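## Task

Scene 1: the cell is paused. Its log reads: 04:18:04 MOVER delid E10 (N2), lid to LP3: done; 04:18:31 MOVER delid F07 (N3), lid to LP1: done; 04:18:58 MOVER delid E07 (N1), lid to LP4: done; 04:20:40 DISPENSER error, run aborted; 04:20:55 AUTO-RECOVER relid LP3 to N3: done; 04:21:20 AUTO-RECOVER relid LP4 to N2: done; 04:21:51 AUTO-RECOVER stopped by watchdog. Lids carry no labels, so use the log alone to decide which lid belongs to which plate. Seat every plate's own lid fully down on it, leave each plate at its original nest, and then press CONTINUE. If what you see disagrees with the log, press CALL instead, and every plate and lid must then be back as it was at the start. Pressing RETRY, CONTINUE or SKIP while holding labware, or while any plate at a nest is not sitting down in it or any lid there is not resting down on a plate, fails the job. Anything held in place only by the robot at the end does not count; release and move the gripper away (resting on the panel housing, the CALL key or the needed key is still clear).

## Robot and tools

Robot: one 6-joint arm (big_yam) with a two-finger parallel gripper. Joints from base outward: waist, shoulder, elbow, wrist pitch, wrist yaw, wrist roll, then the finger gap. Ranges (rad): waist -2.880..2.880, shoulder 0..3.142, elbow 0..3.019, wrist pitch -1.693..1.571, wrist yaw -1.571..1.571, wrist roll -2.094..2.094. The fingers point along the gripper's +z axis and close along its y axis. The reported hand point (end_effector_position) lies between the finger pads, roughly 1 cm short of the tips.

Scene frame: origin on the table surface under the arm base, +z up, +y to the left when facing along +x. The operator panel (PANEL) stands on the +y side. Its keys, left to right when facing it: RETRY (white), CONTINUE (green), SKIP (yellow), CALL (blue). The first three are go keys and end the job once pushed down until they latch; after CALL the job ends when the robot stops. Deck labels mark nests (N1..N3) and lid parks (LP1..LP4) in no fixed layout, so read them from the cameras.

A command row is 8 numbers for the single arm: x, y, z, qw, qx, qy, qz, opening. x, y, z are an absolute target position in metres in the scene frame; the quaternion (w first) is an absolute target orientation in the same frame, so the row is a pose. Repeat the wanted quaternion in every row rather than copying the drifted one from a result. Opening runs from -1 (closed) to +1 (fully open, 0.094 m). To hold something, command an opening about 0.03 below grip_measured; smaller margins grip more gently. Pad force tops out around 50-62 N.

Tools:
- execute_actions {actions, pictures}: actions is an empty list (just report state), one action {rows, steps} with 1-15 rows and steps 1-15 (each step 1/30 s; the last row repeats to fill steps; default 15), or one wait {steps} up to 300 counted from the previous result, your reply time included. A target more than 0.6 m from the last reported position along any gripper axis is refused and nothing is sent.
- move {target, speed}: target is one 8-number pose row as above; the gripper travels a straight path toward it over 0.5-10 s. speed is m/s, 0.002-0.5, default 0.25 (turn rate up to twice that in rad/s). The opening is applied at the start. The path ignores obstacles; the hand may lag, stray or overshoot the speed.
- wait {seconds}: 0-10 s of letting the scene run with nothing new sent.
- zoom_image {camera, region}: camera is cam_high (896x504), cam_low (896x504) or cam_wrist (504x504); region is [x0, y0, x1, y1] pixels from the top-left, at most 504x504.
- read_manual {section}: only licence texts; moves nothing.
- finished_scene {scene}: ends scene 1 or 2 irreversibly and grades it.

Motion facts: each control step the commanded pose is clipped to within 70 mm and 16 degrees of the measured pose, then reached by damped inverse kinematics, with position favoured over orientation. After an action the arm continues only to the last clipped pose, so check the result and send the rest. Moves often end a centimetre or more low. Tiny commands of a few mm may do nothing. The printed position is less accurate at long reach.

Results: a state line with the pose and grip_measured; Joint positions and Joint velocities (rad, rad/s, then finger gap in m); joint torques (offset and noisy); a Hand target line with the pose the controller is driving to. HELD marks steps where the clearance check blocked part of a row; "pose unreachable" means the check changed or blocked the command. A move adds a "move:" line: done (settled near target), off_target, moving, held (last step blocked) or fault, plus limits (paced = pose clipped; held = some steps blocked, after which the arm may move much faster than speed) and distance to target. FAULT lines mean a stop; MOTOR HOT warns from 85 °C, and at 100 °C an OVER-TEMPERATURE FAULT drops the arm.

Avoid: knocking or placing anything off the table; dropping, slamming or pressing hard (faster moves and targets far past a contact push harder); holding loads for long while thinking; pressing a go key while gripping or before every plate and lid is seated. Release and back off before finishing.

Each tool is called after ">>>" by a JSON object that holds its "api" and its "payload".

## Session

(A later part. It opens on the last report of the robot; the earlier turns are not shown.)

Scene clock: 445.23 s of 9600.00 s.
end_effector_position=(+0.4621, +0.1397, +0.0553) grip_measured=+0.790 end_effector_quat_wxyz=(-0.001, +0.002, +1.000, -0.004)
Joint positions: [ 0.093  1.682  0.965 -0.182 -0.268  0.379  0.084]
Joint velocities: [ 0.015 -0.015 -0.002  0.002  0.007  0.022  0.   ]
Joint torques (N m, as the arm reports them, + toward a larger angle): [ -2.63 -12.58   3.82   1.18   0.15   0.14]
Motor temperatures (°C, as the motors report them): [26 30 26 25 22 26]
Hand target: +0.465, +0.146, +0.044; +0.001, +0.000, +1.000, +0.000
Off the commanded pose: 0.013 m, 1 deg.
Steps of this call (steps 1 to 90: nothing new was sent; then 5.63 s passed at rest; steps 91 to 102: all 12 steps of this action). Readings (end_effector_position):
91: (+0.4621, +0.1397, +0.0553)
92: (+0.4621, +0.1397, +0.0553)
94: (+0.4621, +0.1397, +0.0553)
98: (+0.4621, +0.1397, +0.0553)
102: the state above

Seated. Release.

>>> {"api": "execute_actions", "payload": {"actions": [{"rows": [[0.4621, 0.1397, 0.0553, 0, 0.002, 1, -0.003, 1]], "steps": 12}], "pictures": false}}

>>> {"api": "move", "payload": {"target": [0.4621, 0.138, 0.1, 0, 0.002, 1, 0, 1], "speed": 0.05}}

>>> {"api": "zoom_image", "payload": {"camera": "cam_low", "region": [380, 170, 580, 280]}}

Scene clock: 454.50 s of 9600.00 s.
end_effector_position=(+0.4621, +0.1397, +0.0553) grip_measured=+1.000 end_effector_quat_wxyz=(-0.001, +0.002, +1.000, -0.004)
Joint positions: [ 0.093  1.682  0.965 -0.182 -0.268  0.379  0.094]
Joint velocities: [-0.005  0.005 -0.002 -0.012  0.11   0.007  0.   ]
Joint torques (N m, as the arm reports them, + toward a larger angle): [ -3.46 -14.76   1.57   0.8   -0.02   0.1 ]
Motor temperatures (°C, as the motors report them): [26 30 26 26 22 26]
Hand target: +0.462, +0.140, +0.055; -0.000, +0.002, +1.000, -0.003
Off the commanded pose: 0.000 m, 0 deg.
Steps of this call (steps 1 to 90: nothing new was sent; then 5.87 s passed at rest; steps 91 to 102: all 12 steps of this action). Readings (end_effector_position):
91: (+0.4621, +0.1397, +0.0553)
92: (+0.4621, +0.1397, +0.0553)
94: (+0.4621, +0.1397, +0.0553)
98: (+0.4621, +0.1397, +0.0553)
102: the state above

Scene clock: 455.97 s of 9600.00 s.
end_effector_position=(+0.4616, +0.1413, +0.0928) grip_measured=+1.000 end_effector_quat_wxyz=(-0.000, +0.002, +1.000, +0.002)
Joint positions: [ 0.07   1.58   0.924 -0.243 -0.293  0.363  0.094]
Joint velocities: [-0.005 -0.005  0.002 -0.012  0.051 -0.022  0.   ]
Joint torques (N m, as the arm reports them, + toward a larger angle): [ -4.79 -15.52   1.61  -0.11  -0.09  -0.07]
Motor temperatures (°C, as the motors report them): [26 30 26 26 22 26]
Hand target: +0.462, +0.137, +0.100; +0.000, +0.002, +1.000, -0.000
Off the commanded pose: 0.008 m, 0 deg.
move: done

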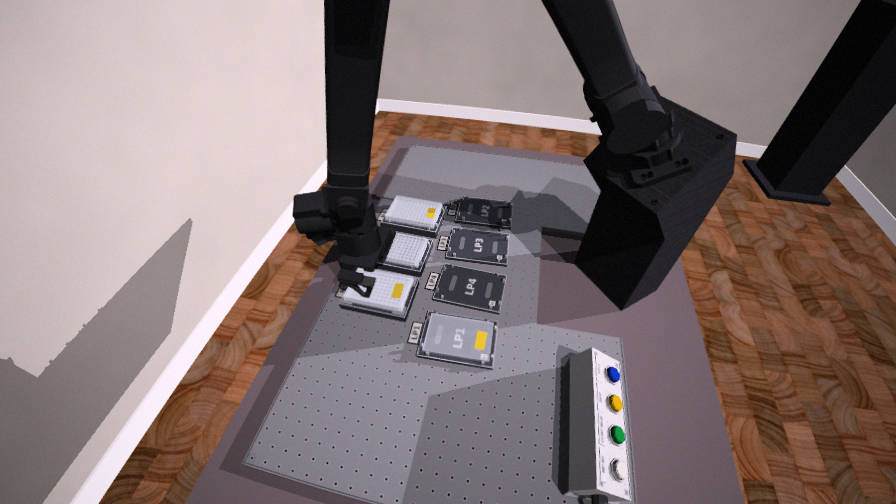

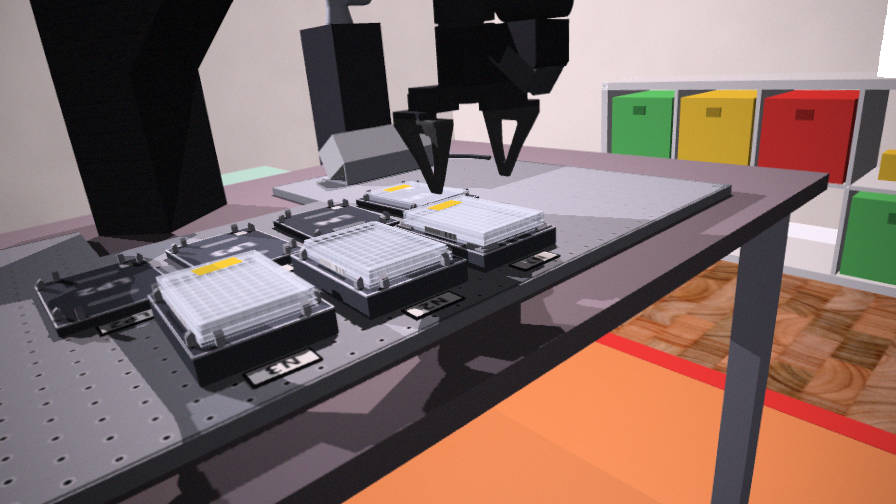

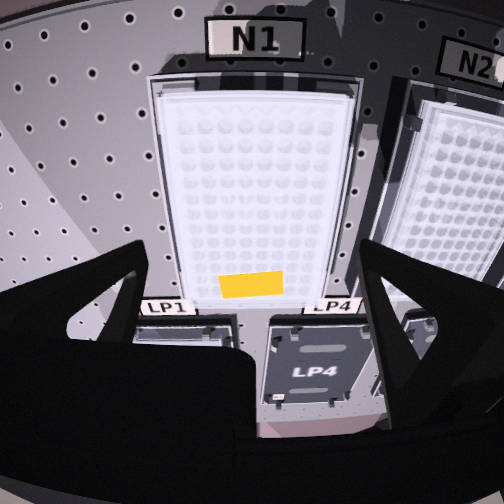

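Region (380, 170, 580, 280) of cam_low's 896x504 image, scaled by 2.520, with more detail than that image has; it fills the top 277 rows of this view, and the rest is white.

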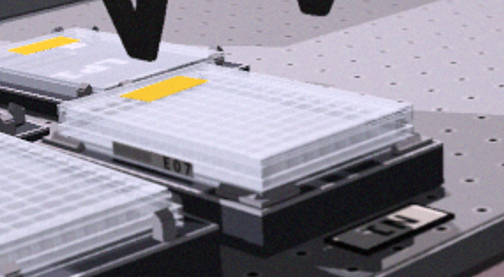

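>>> {"api": "move", "payload": {"target": [0.464, -0.112, 0.115, 0, 0.025, 1, 0, 1], "speed": 0.2}}

>>> {"api": "move", "payload": {"target": [0.466, -0.105, 0.075, 0, 0.025, 1, 0, 1], "speed": 0.05}}

Scene clock: 464.57 s of 9600.00 s.
end_effector_position=(+0.4678, -0.1118, +0.1176) grip_measured=+1.000 end_effector_quat_wxyz=(+0.007, +0.027, +1.000, -0.005)
Joint positions: [-0.454  1.811  0.967 -0.247 -0.568 -0.064  0.094]
Joint velocities: [-0.005 -0.005 -0.002  0.012  0.022  0.051  0.   ]
Joint torques (N m, as the arm reports them, + toward a larger angle): [ -7.35 -10.72   4.05  -0.03  -0.15  -0.06]
Motor temperatures (°C, as the motors report them): [26 30 26 25 22 26]
Hand target: +0.469, -0.113, +0.113; +0.002, +0.023, +1.000, -0.003
Off the commanded pose: 0.005 m, 1 deg.
After step 90, 3.83 s passed at rest.
move: done

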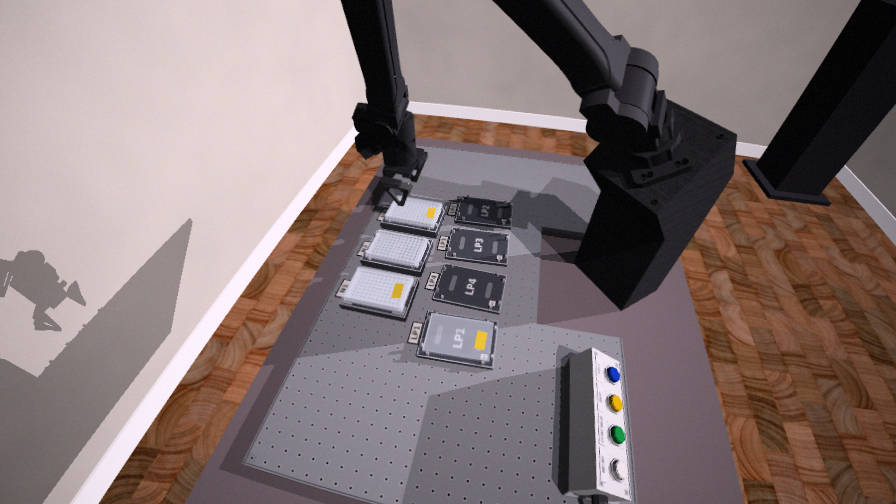

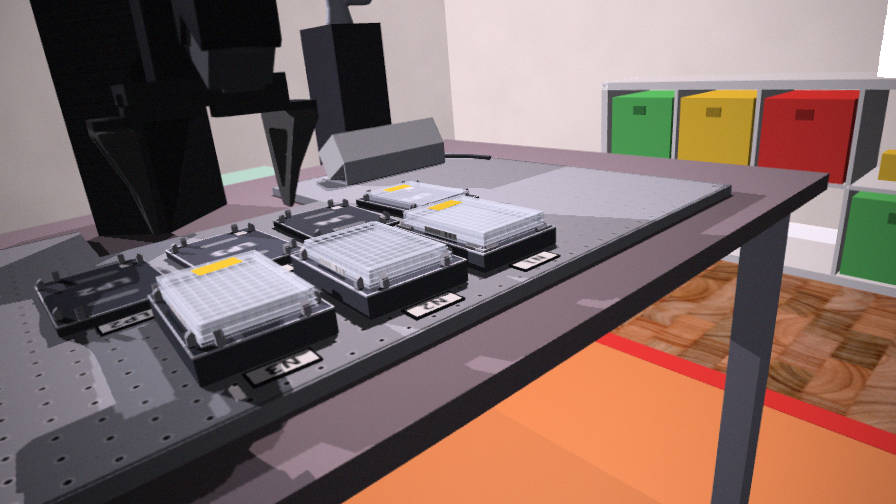

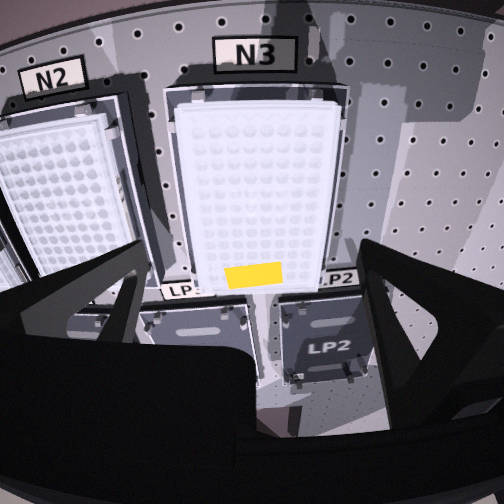

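Scene clock: 465.73 s of 9600.00 s.
end_effector_position=(+0.4630, -0.1070, +0.0847) grip_measured=+1.000 end_effector_quat_wxyz=(-0.000, +0.027, +1.000, -0.002)
Joint positions: [-0.411  1.88   0.986 -0.191 -0.553 -0.028  0.094]
Joint velocities: [ 0.024 -0.015  0.002  0.002 -0.007 -0.037  0.   ]
Joint torques (N m, as the arm reports them, + toward a larger angle): [ -6.46 -10.34   3.16   1.     0.09   0.14]
Motor temperatures (°C, as the motors report them): [26 30 26 25 22 26]
Hand target: +0.466, -0.104, +0.075; -0.000, +0.025, +1.000, +0.000
Off the commanded pose: 0.010 m, 0 deg.
move: done

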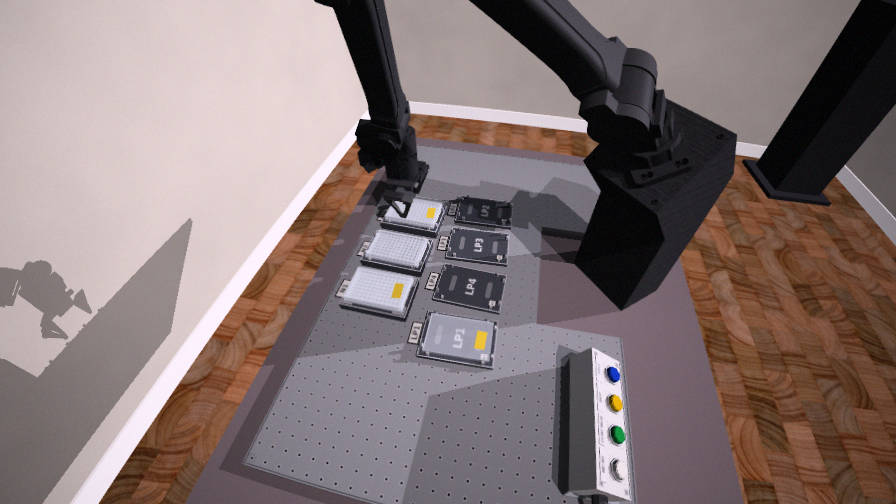

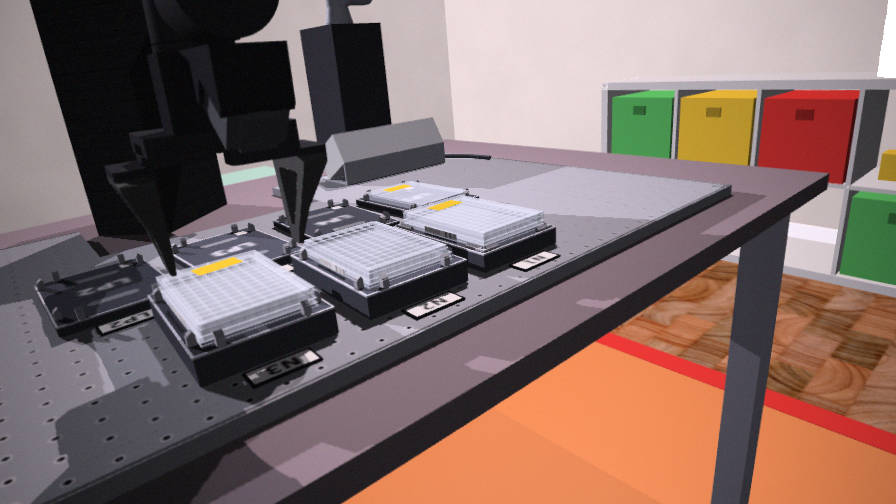

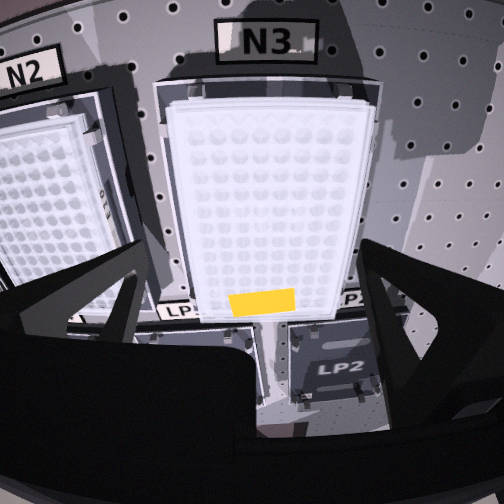

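>>> {"api": "move", "payload": {"target": [0.464, -0.114, 0.061, 0, 0.008, 1, 0, 1], "speed": 0.03}}

Scene clock: 476.37 s of 9600.00 s.
end_effector_position=(+0.4621, -0.1157, +0.0708) grip_measured=+1.000 end_effector_quat_wxyz=(-0.000, +0.020, +1.000, -0.002)
Joint positions: [-0.411  1.926  1.005 -0.164 -0.553 -0.043  0.094]
Joint velocities: [-0.005 -0.005  0.002  0.002 -0.022  0.081  0.   ]
Joint torques (N m, as the arm reports them, + toward a larger angle): [ -6.82 -10.5    2.97   0.82   0.09  -0.09]
Motor temperatures (°C, as the motors report them): [26 30 26 25 22 26]
Hand target: +0.464, -0.114, +0.061; -0.000, +0.008, +1.000, +0.000
Off the commanded pose: 0.010 m, 1 deg.
After step 90, 6.53 s passed at rest.
move: done

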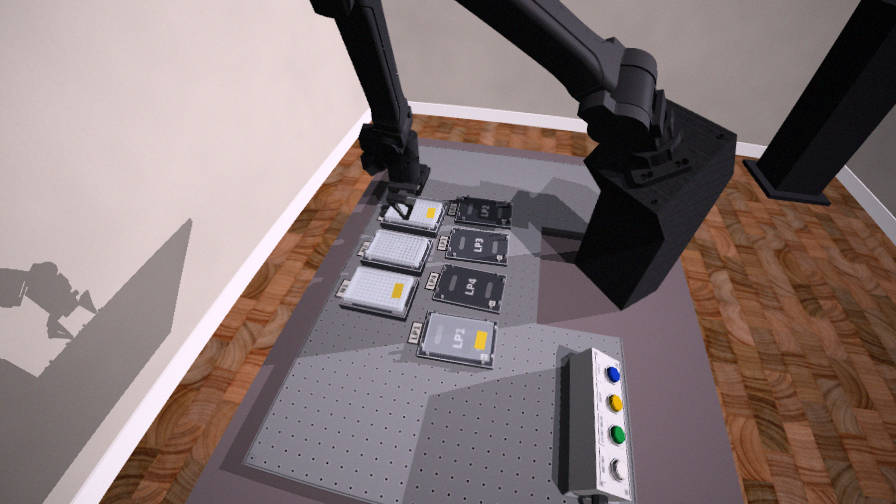

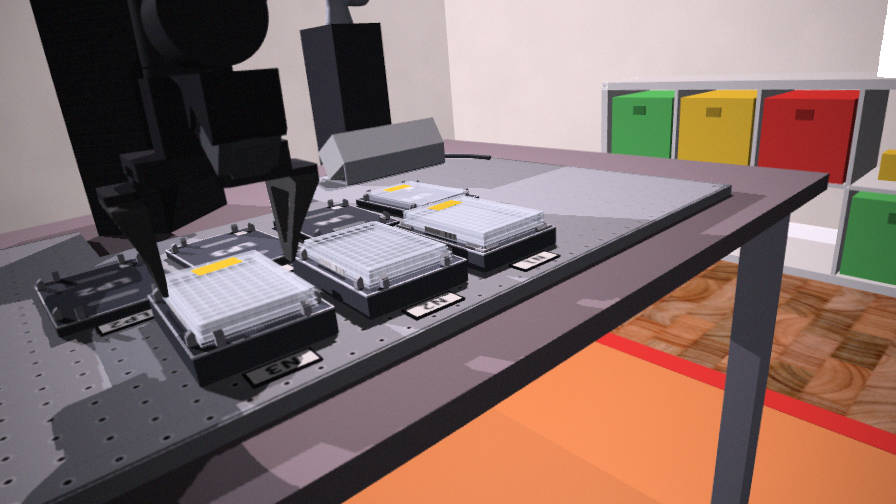

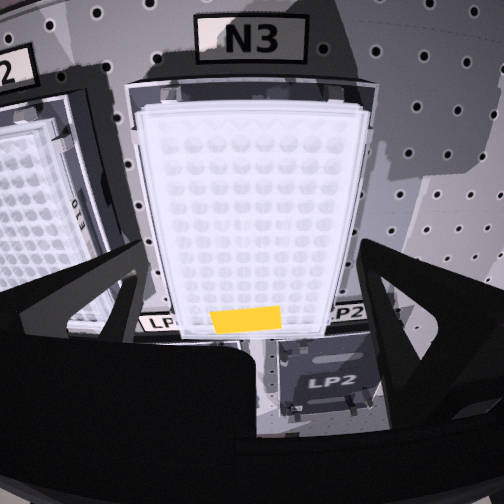

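>>> {"api": "move", "payload": {"target": [0.464, -0.113, 0.048, 0, 0.016, 1, 0, 1], "speed": 0.02}}

>>> {"api": "zoom_image", "payload": {"camera": "cam_low", "region": [130, 220, 350, 380]}}

Scene clock: 489.77 s of 9600.00 s.
end_effector_position=(+0.4635, -0.1159, +0.0591) grip_measured=+1.000 end_effector_quat_wxyz=(+0.002, +0.018, +1.000, -0.002)
Joint positions: [-0.398  1.953  1.018 -0.139 -0.546 -0.031  0.094]
Joint velocities: [-0.005 -0.015 -0.002  0.002 -0.022  0.007  0.   ]
Joint torques (N m, as the arm reports them, + toward a larger angle): [ -6.31 -10.44   2.69   0.76   0.08   0.14]
Motor temperatures (°C, as the motors report them): [26 30 26 26 22 26]
Hand target: +0.464, -0.113, +0.048; -0.000, +0.016, +1.000, +0.000
Off the commanded pose: 0.012 m, 0 deg.
After step 90, 9.00 s passed at rest.
move: off_target

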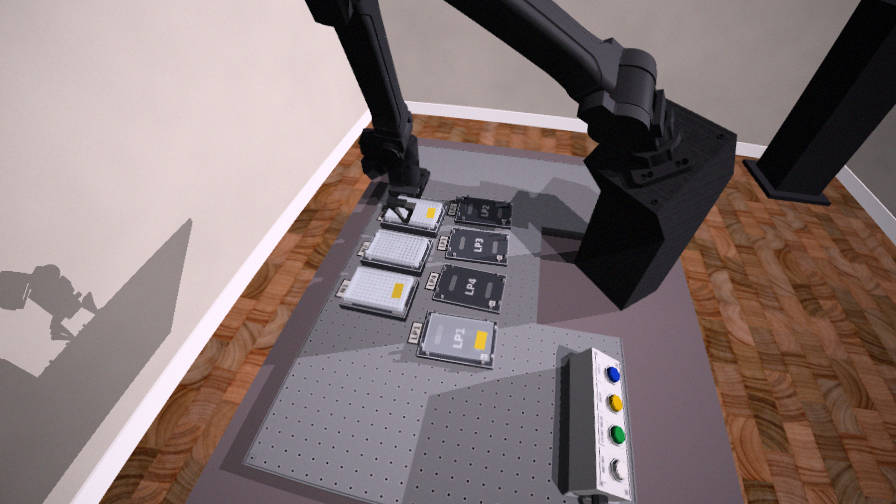

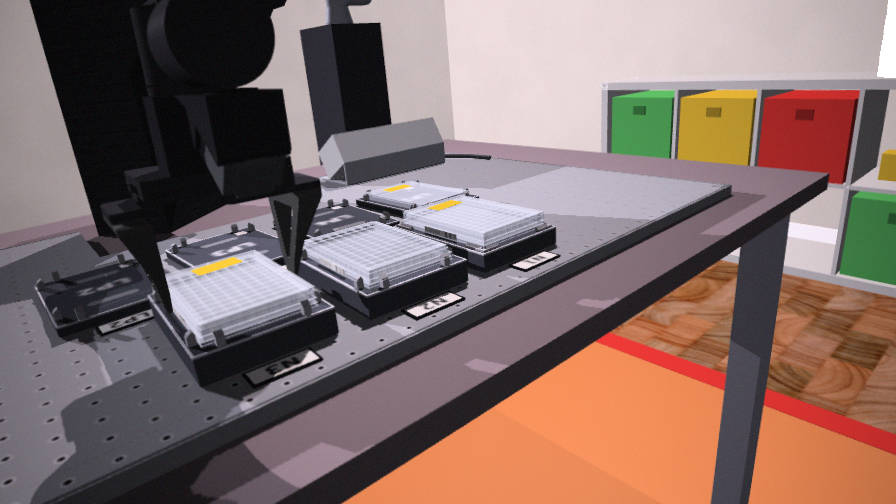

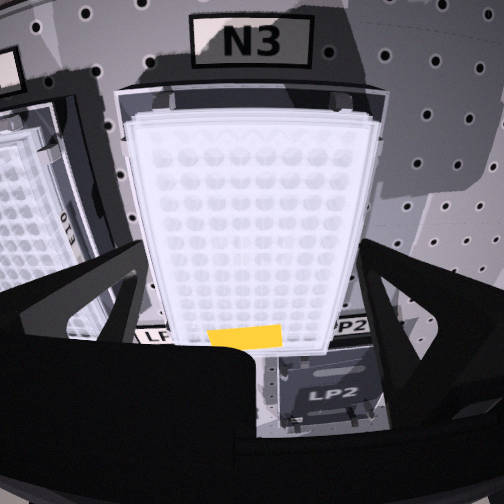

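Region (130, 220, 350, 380) of cam_low's 896x504 image, scaled by 2.291, with more detail than that image has; it fills the top 367 rows of this view, and the rest is white.

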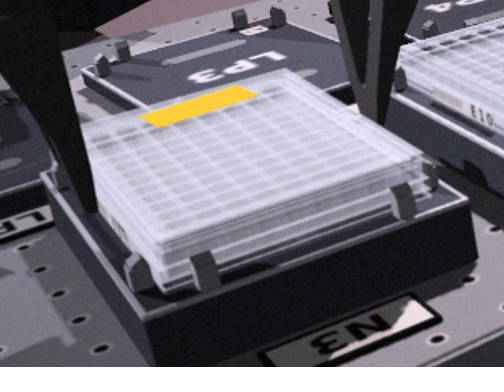

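>>> {"api": "execute_actions", "payload": {"actions": [{"rows": [[0.464, -0.113, 0.0475, 0, 0.016, 1, 0, 1],[0.464, -0.113, 0.047, 0, 0.016, 1, 0, 1],[0.464, -0.113, 0.0465, 0, 0.016, 1, 0, 1],[0.464, -0.113, 0.046, 0, 0.016, 1, 0, 1],[0.464, -0.113, 0.0455, 0, 0.016, 1, 0, 1],[0.464, -0.113, 0.045, 0, 0.016, 1, 0, 1]], "steps": 15}], "pictures": false}}

Scene clock: 502.07 s of 9600.00 s.
end_effector_position=(+0.4612, -0.1165, +0.0560) grip_measured=+1.000 end_effector_quat_wxyz=(-0.000, +0.020, +1.000, -0.003)
Joint positions: [-0.396  1.961  1.018 -0.134 -0.544 -0.028  0.094]
Joint velocities: [ 0.005  0.005 -0.007 -0.012 -0.037 -0.066  0.   ]
Joint torques (N m, as the arm reports them, + toward a larger angle): [ -6.94 -10.95   2.76   0.96   0.07   0.11]
Motor temperatures (°C, as the motors report them): [26 30 26 26 22 26]
Hand target: +0.464, -0.113, +0.045; -0.000, +0.016, +1.000, +0.000
Off the commanded pose: 0.012 m, 1 deg.
Steps of this call (steps 1 to 90: nothing new was sent; then 8.80 s passed at rest; steps 91 to 105: all 15 steps of this action). Readings (end_effector_position):
91: (+0.4635, -0.1160, +0.0591)
92: (+0.4635, -0.1160, +0.0591)
94: (+0.4634, -0.1163, +0.0588)
98: (+0.4626, -0.1167, +0.0574)
105: the state above

>>> {"api": "execute_actions", "payload": {"actions": [{"rows": [[0.4612, -0.1165, 0.056, 0, 0.02, 1, -0.002, 0.765]], "steps": 15}]}}

Scene clock: 509.33 s of 9600.00 s.
end_effector_position=(+0.4635, -0.1161, +0.0562) grip_measured=+0.791 end_effector_quat_wxyz=(+0.002, +0.019, +1.000, -0.002)
Joint positions: [-0.396  1.961  1.022 -0.134 -0.547 -0.028  0.084]
Joint velocities: [ 0.005  0.015 -0.002 -0.017 -0.007  0.007  0.001]
Joint torques (N m, as the arm reports them, + toward a larger angle): [ -7.88 -12.93   1.06   0.63   0.03   0.03]
Motor temperatures (°C, as the motors report them): [26 30 26 26 22 26]
Hand target: +0.461, -0.117, +0.056; +0.000, +0.020, +1.000, -0.002
Off the commanded pose: 0.002 m, 0 deg.
Steps of this call (steps 1 to 90: nothing new was sent; then 3.77 s passed at rest; steps 91 to 105: all 15 steps of this action). Readings (end_effector_position):
91: (+0.4635, -0.1165, +0.0562)
92: (+0.4635, -0.1163, +0.0562)
94: (+0.4635, -0.1161, +0.0562)
98: (+0.4635, -0.1161, +0.0562)
105: the state above

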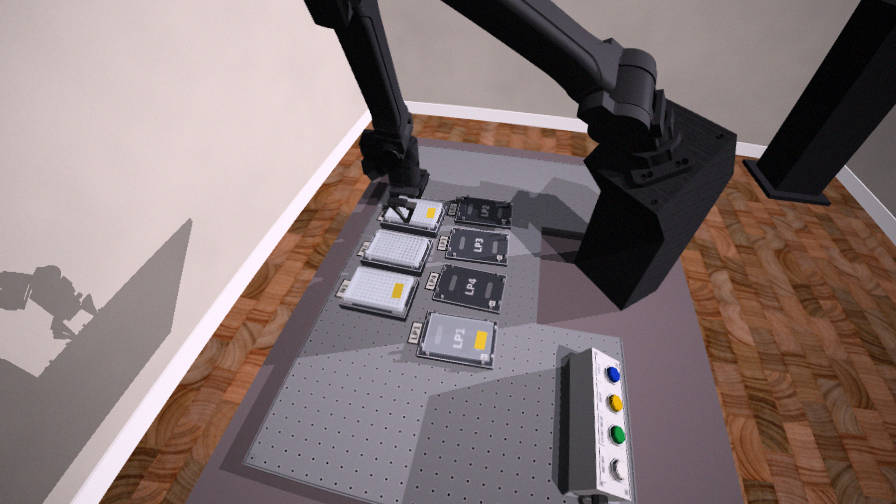

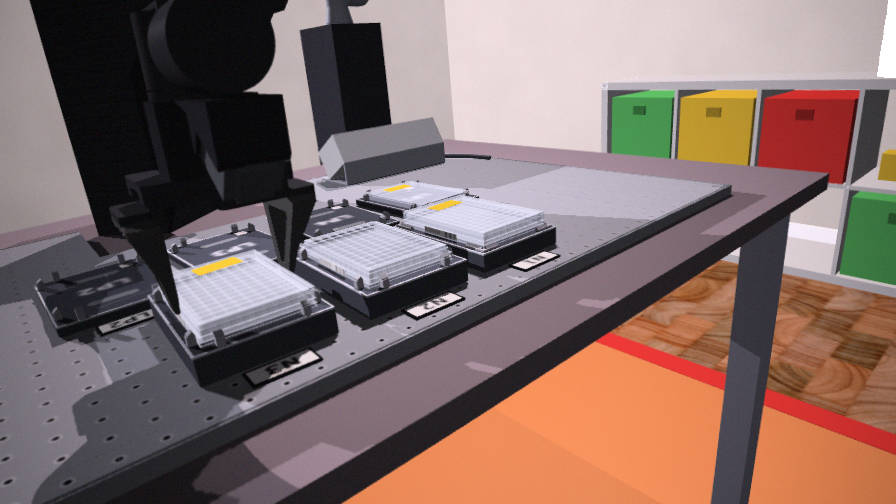

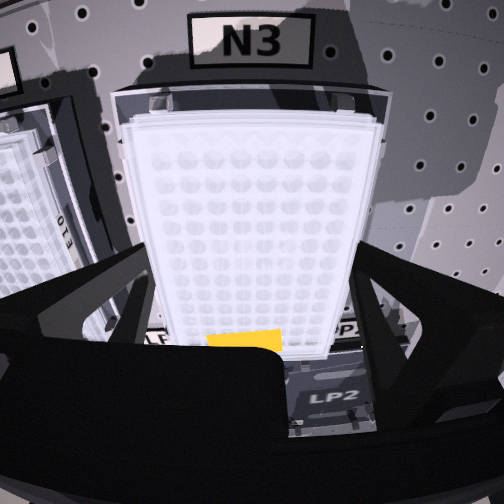

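>>> {"api": "move", "payload": {"target": [0.4635, -0.119, 0.105, 0, 0.019, 1, 0, 0.765], "speed": 0.04}}

>>> {"api": "move", "payload": {"target": [0.467, 0.015, 0.11, 0, 0.016, 1, 0, 0.765], "speed": 0.12}}

>>> {"api": "move", "payload": {"target": [0.4675, 0.0195, 0.062, 0, 0.015, 1, 0, 0.765], "speed": 0.04}}

>>> {"api": "zoom_image", "payload": {"camera": "cam_wrist", "region": [100, 70, 400, 360]}}

Scene clock: 531.97 s of 9600.00 s.
end_effector_position=(+0.4621, -0.1166, +0.0951) grip_measured=+0.791 end_effector_quat_wxyz=(-0.003, +0.018, +1.000, +0.002)
Joint positions: [-0.442  1.874  0.991 -0.227 -0.574 -0.082  0.084]
Joint velocities: [-0.005 -0.005 -0.002 -0.017 -0.007 -0.037  0.   ]
Joint torques (N m, as the arm reports them, + toward a larger angle): [ -8.47 -14.74   1.16  -0.09  -0.19  -0.08]
Motor temperatures (°C, as the motors report them): [26 30 26 25 22 26]
Hand target: +0.463, -0.119, +0.105; +0.000, +0.019, +1.000, -0.000
Off the commanded pose: 0.010 m, 0 deg.
After step 90, 18.07 s passed at rest.
move: done

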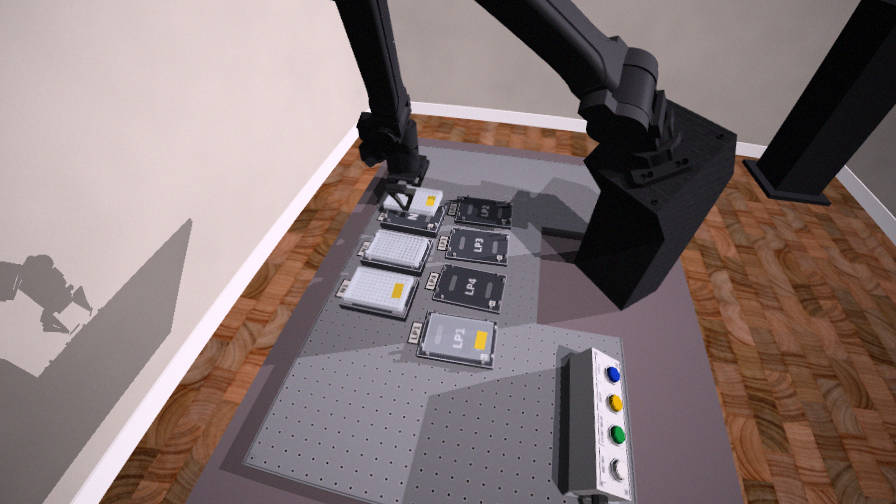

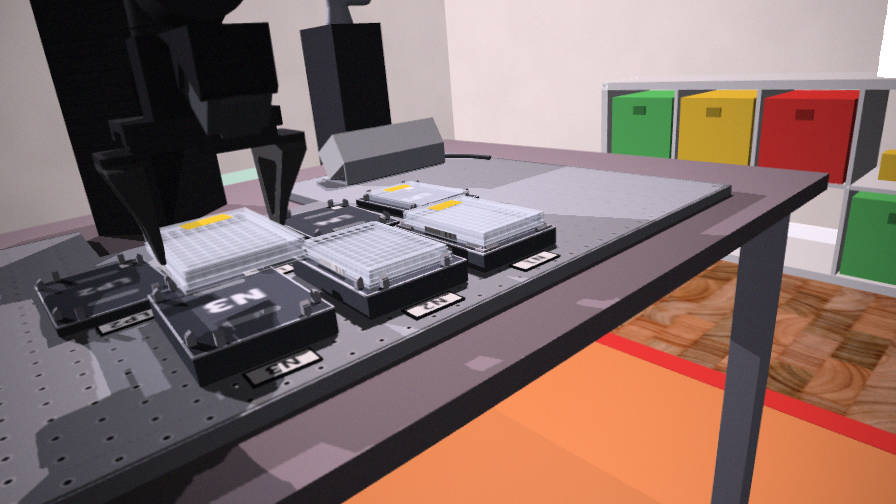

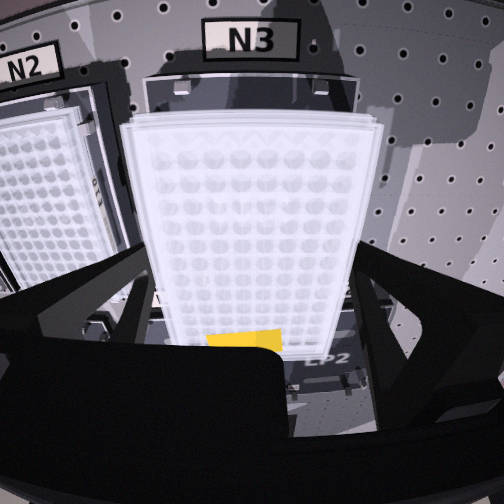

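Scene clock: 533.47 s of 9600.00 s.
end_effector_position=(+0.4653, +0.0116, +0.1074) grip_measured=+0.791 end_effector_quat_wxyz=(-0.001, +0.013, +1.000, +0.001)
Joint positions: [-0.21   1.66   0.897 -0.227 -0.457  0.139  0.084]
Joint velocities: [ 0.005  0.005 -0.002 -0.022 -0.081  0.051 -0.   ]
Joint torques (N m, as the arm reports them, + toward a larger angle): [ -4.13 -13.97   1.24   0.21   0.07   0.15]
Motor temperatures (°C, as the motors report them): [26 30 26 25 22 26]
Hand target: +0.464, +0.015, +0.111; -0.000, +0.017, +1.000, +0.001
Off the commanded pose: 0.005 m, 0 deg.
move: done

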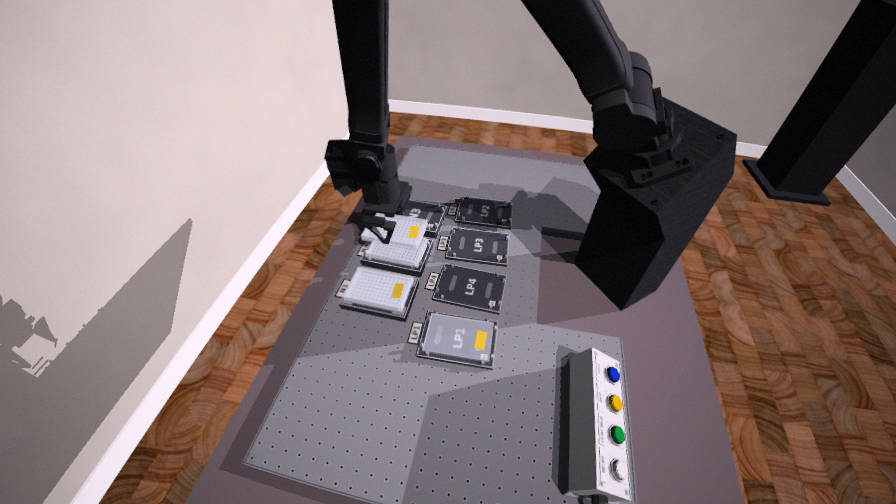

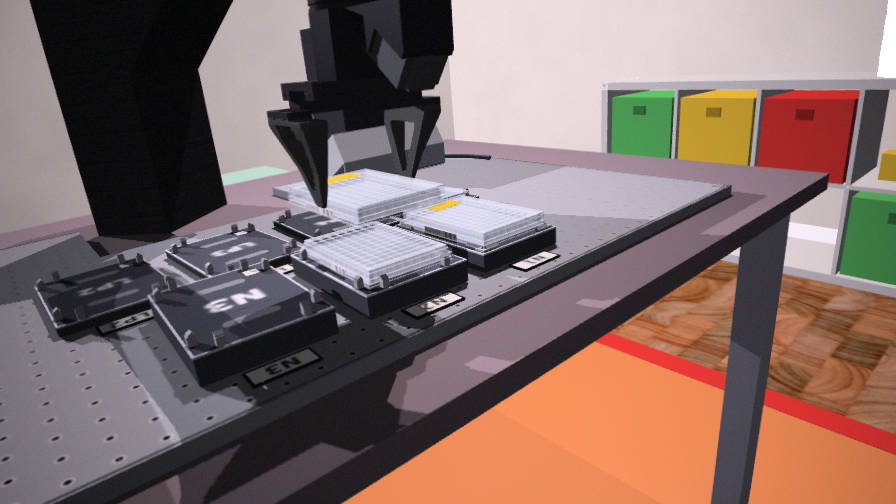

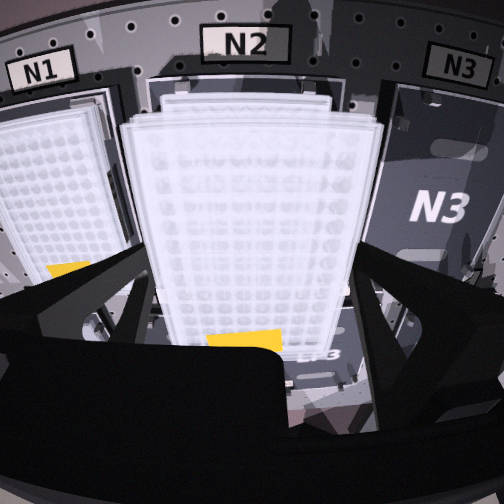

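Scene clock: 534.97 s of 9600.00 s.
end_effector_position=(+0.4640, +0.0163, +0.0700) grip_measured=+0.791 end_effector_quat_wxyz=(-0.002, +0.017, +1.000, -0.002)
Joint positions: [-0.162  1.75   0.927 -0.153 -0.424  0.189  0.084]
Joint velocities: [ 0.005  0.015  0.002 -0.017 -0.007  0.022  0.001]
Joint torques (N m, as the arm reports them, + toward a larger angle): [ -4.89 -11.06   2.94   0.88   0.12   0.16]
Motor temperatures (°C, as the motors report them): [26 30 26 25 22 26]
Hand target: +0.467, +0.020, +0.062; -0.000, +0.015, +1.000, +0.000
Off the commanded pose: 0.009 m, 0 deg.
move: done

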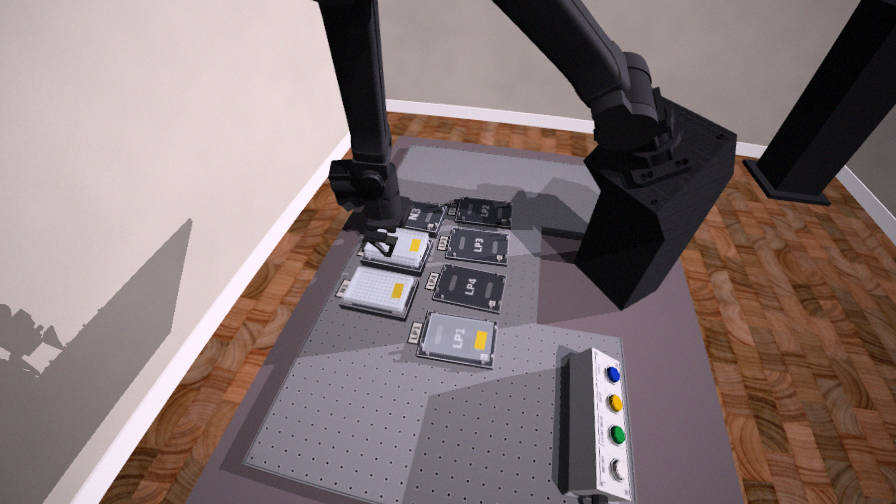

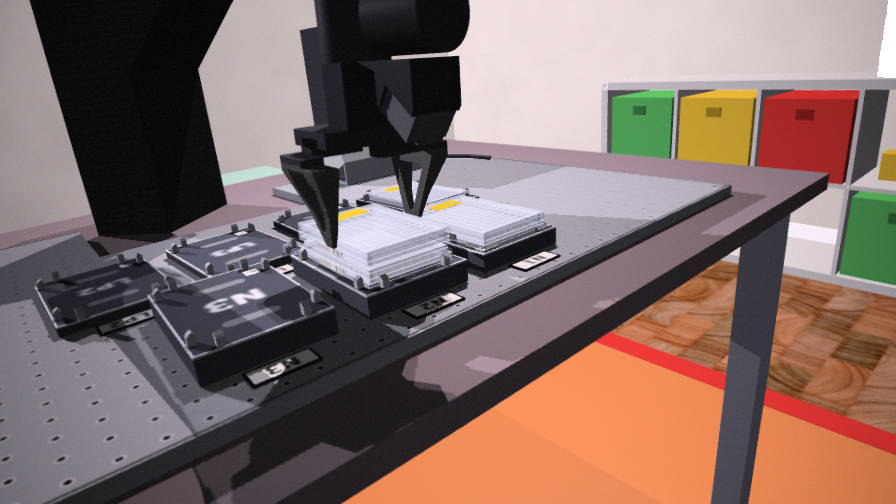

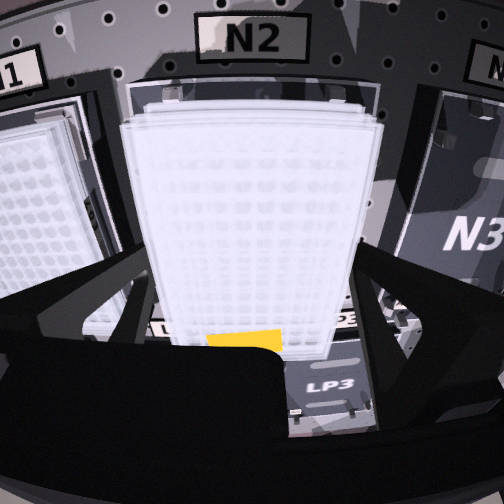

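Region (100, 70, 400, 360) of cam_wrist's 504x504 image, scaled by 1.680, with more detail than that image has; it fills the top 487 rows of this view, and the rest is white.

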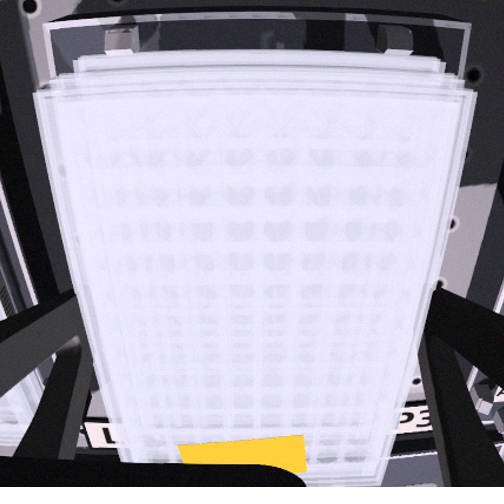

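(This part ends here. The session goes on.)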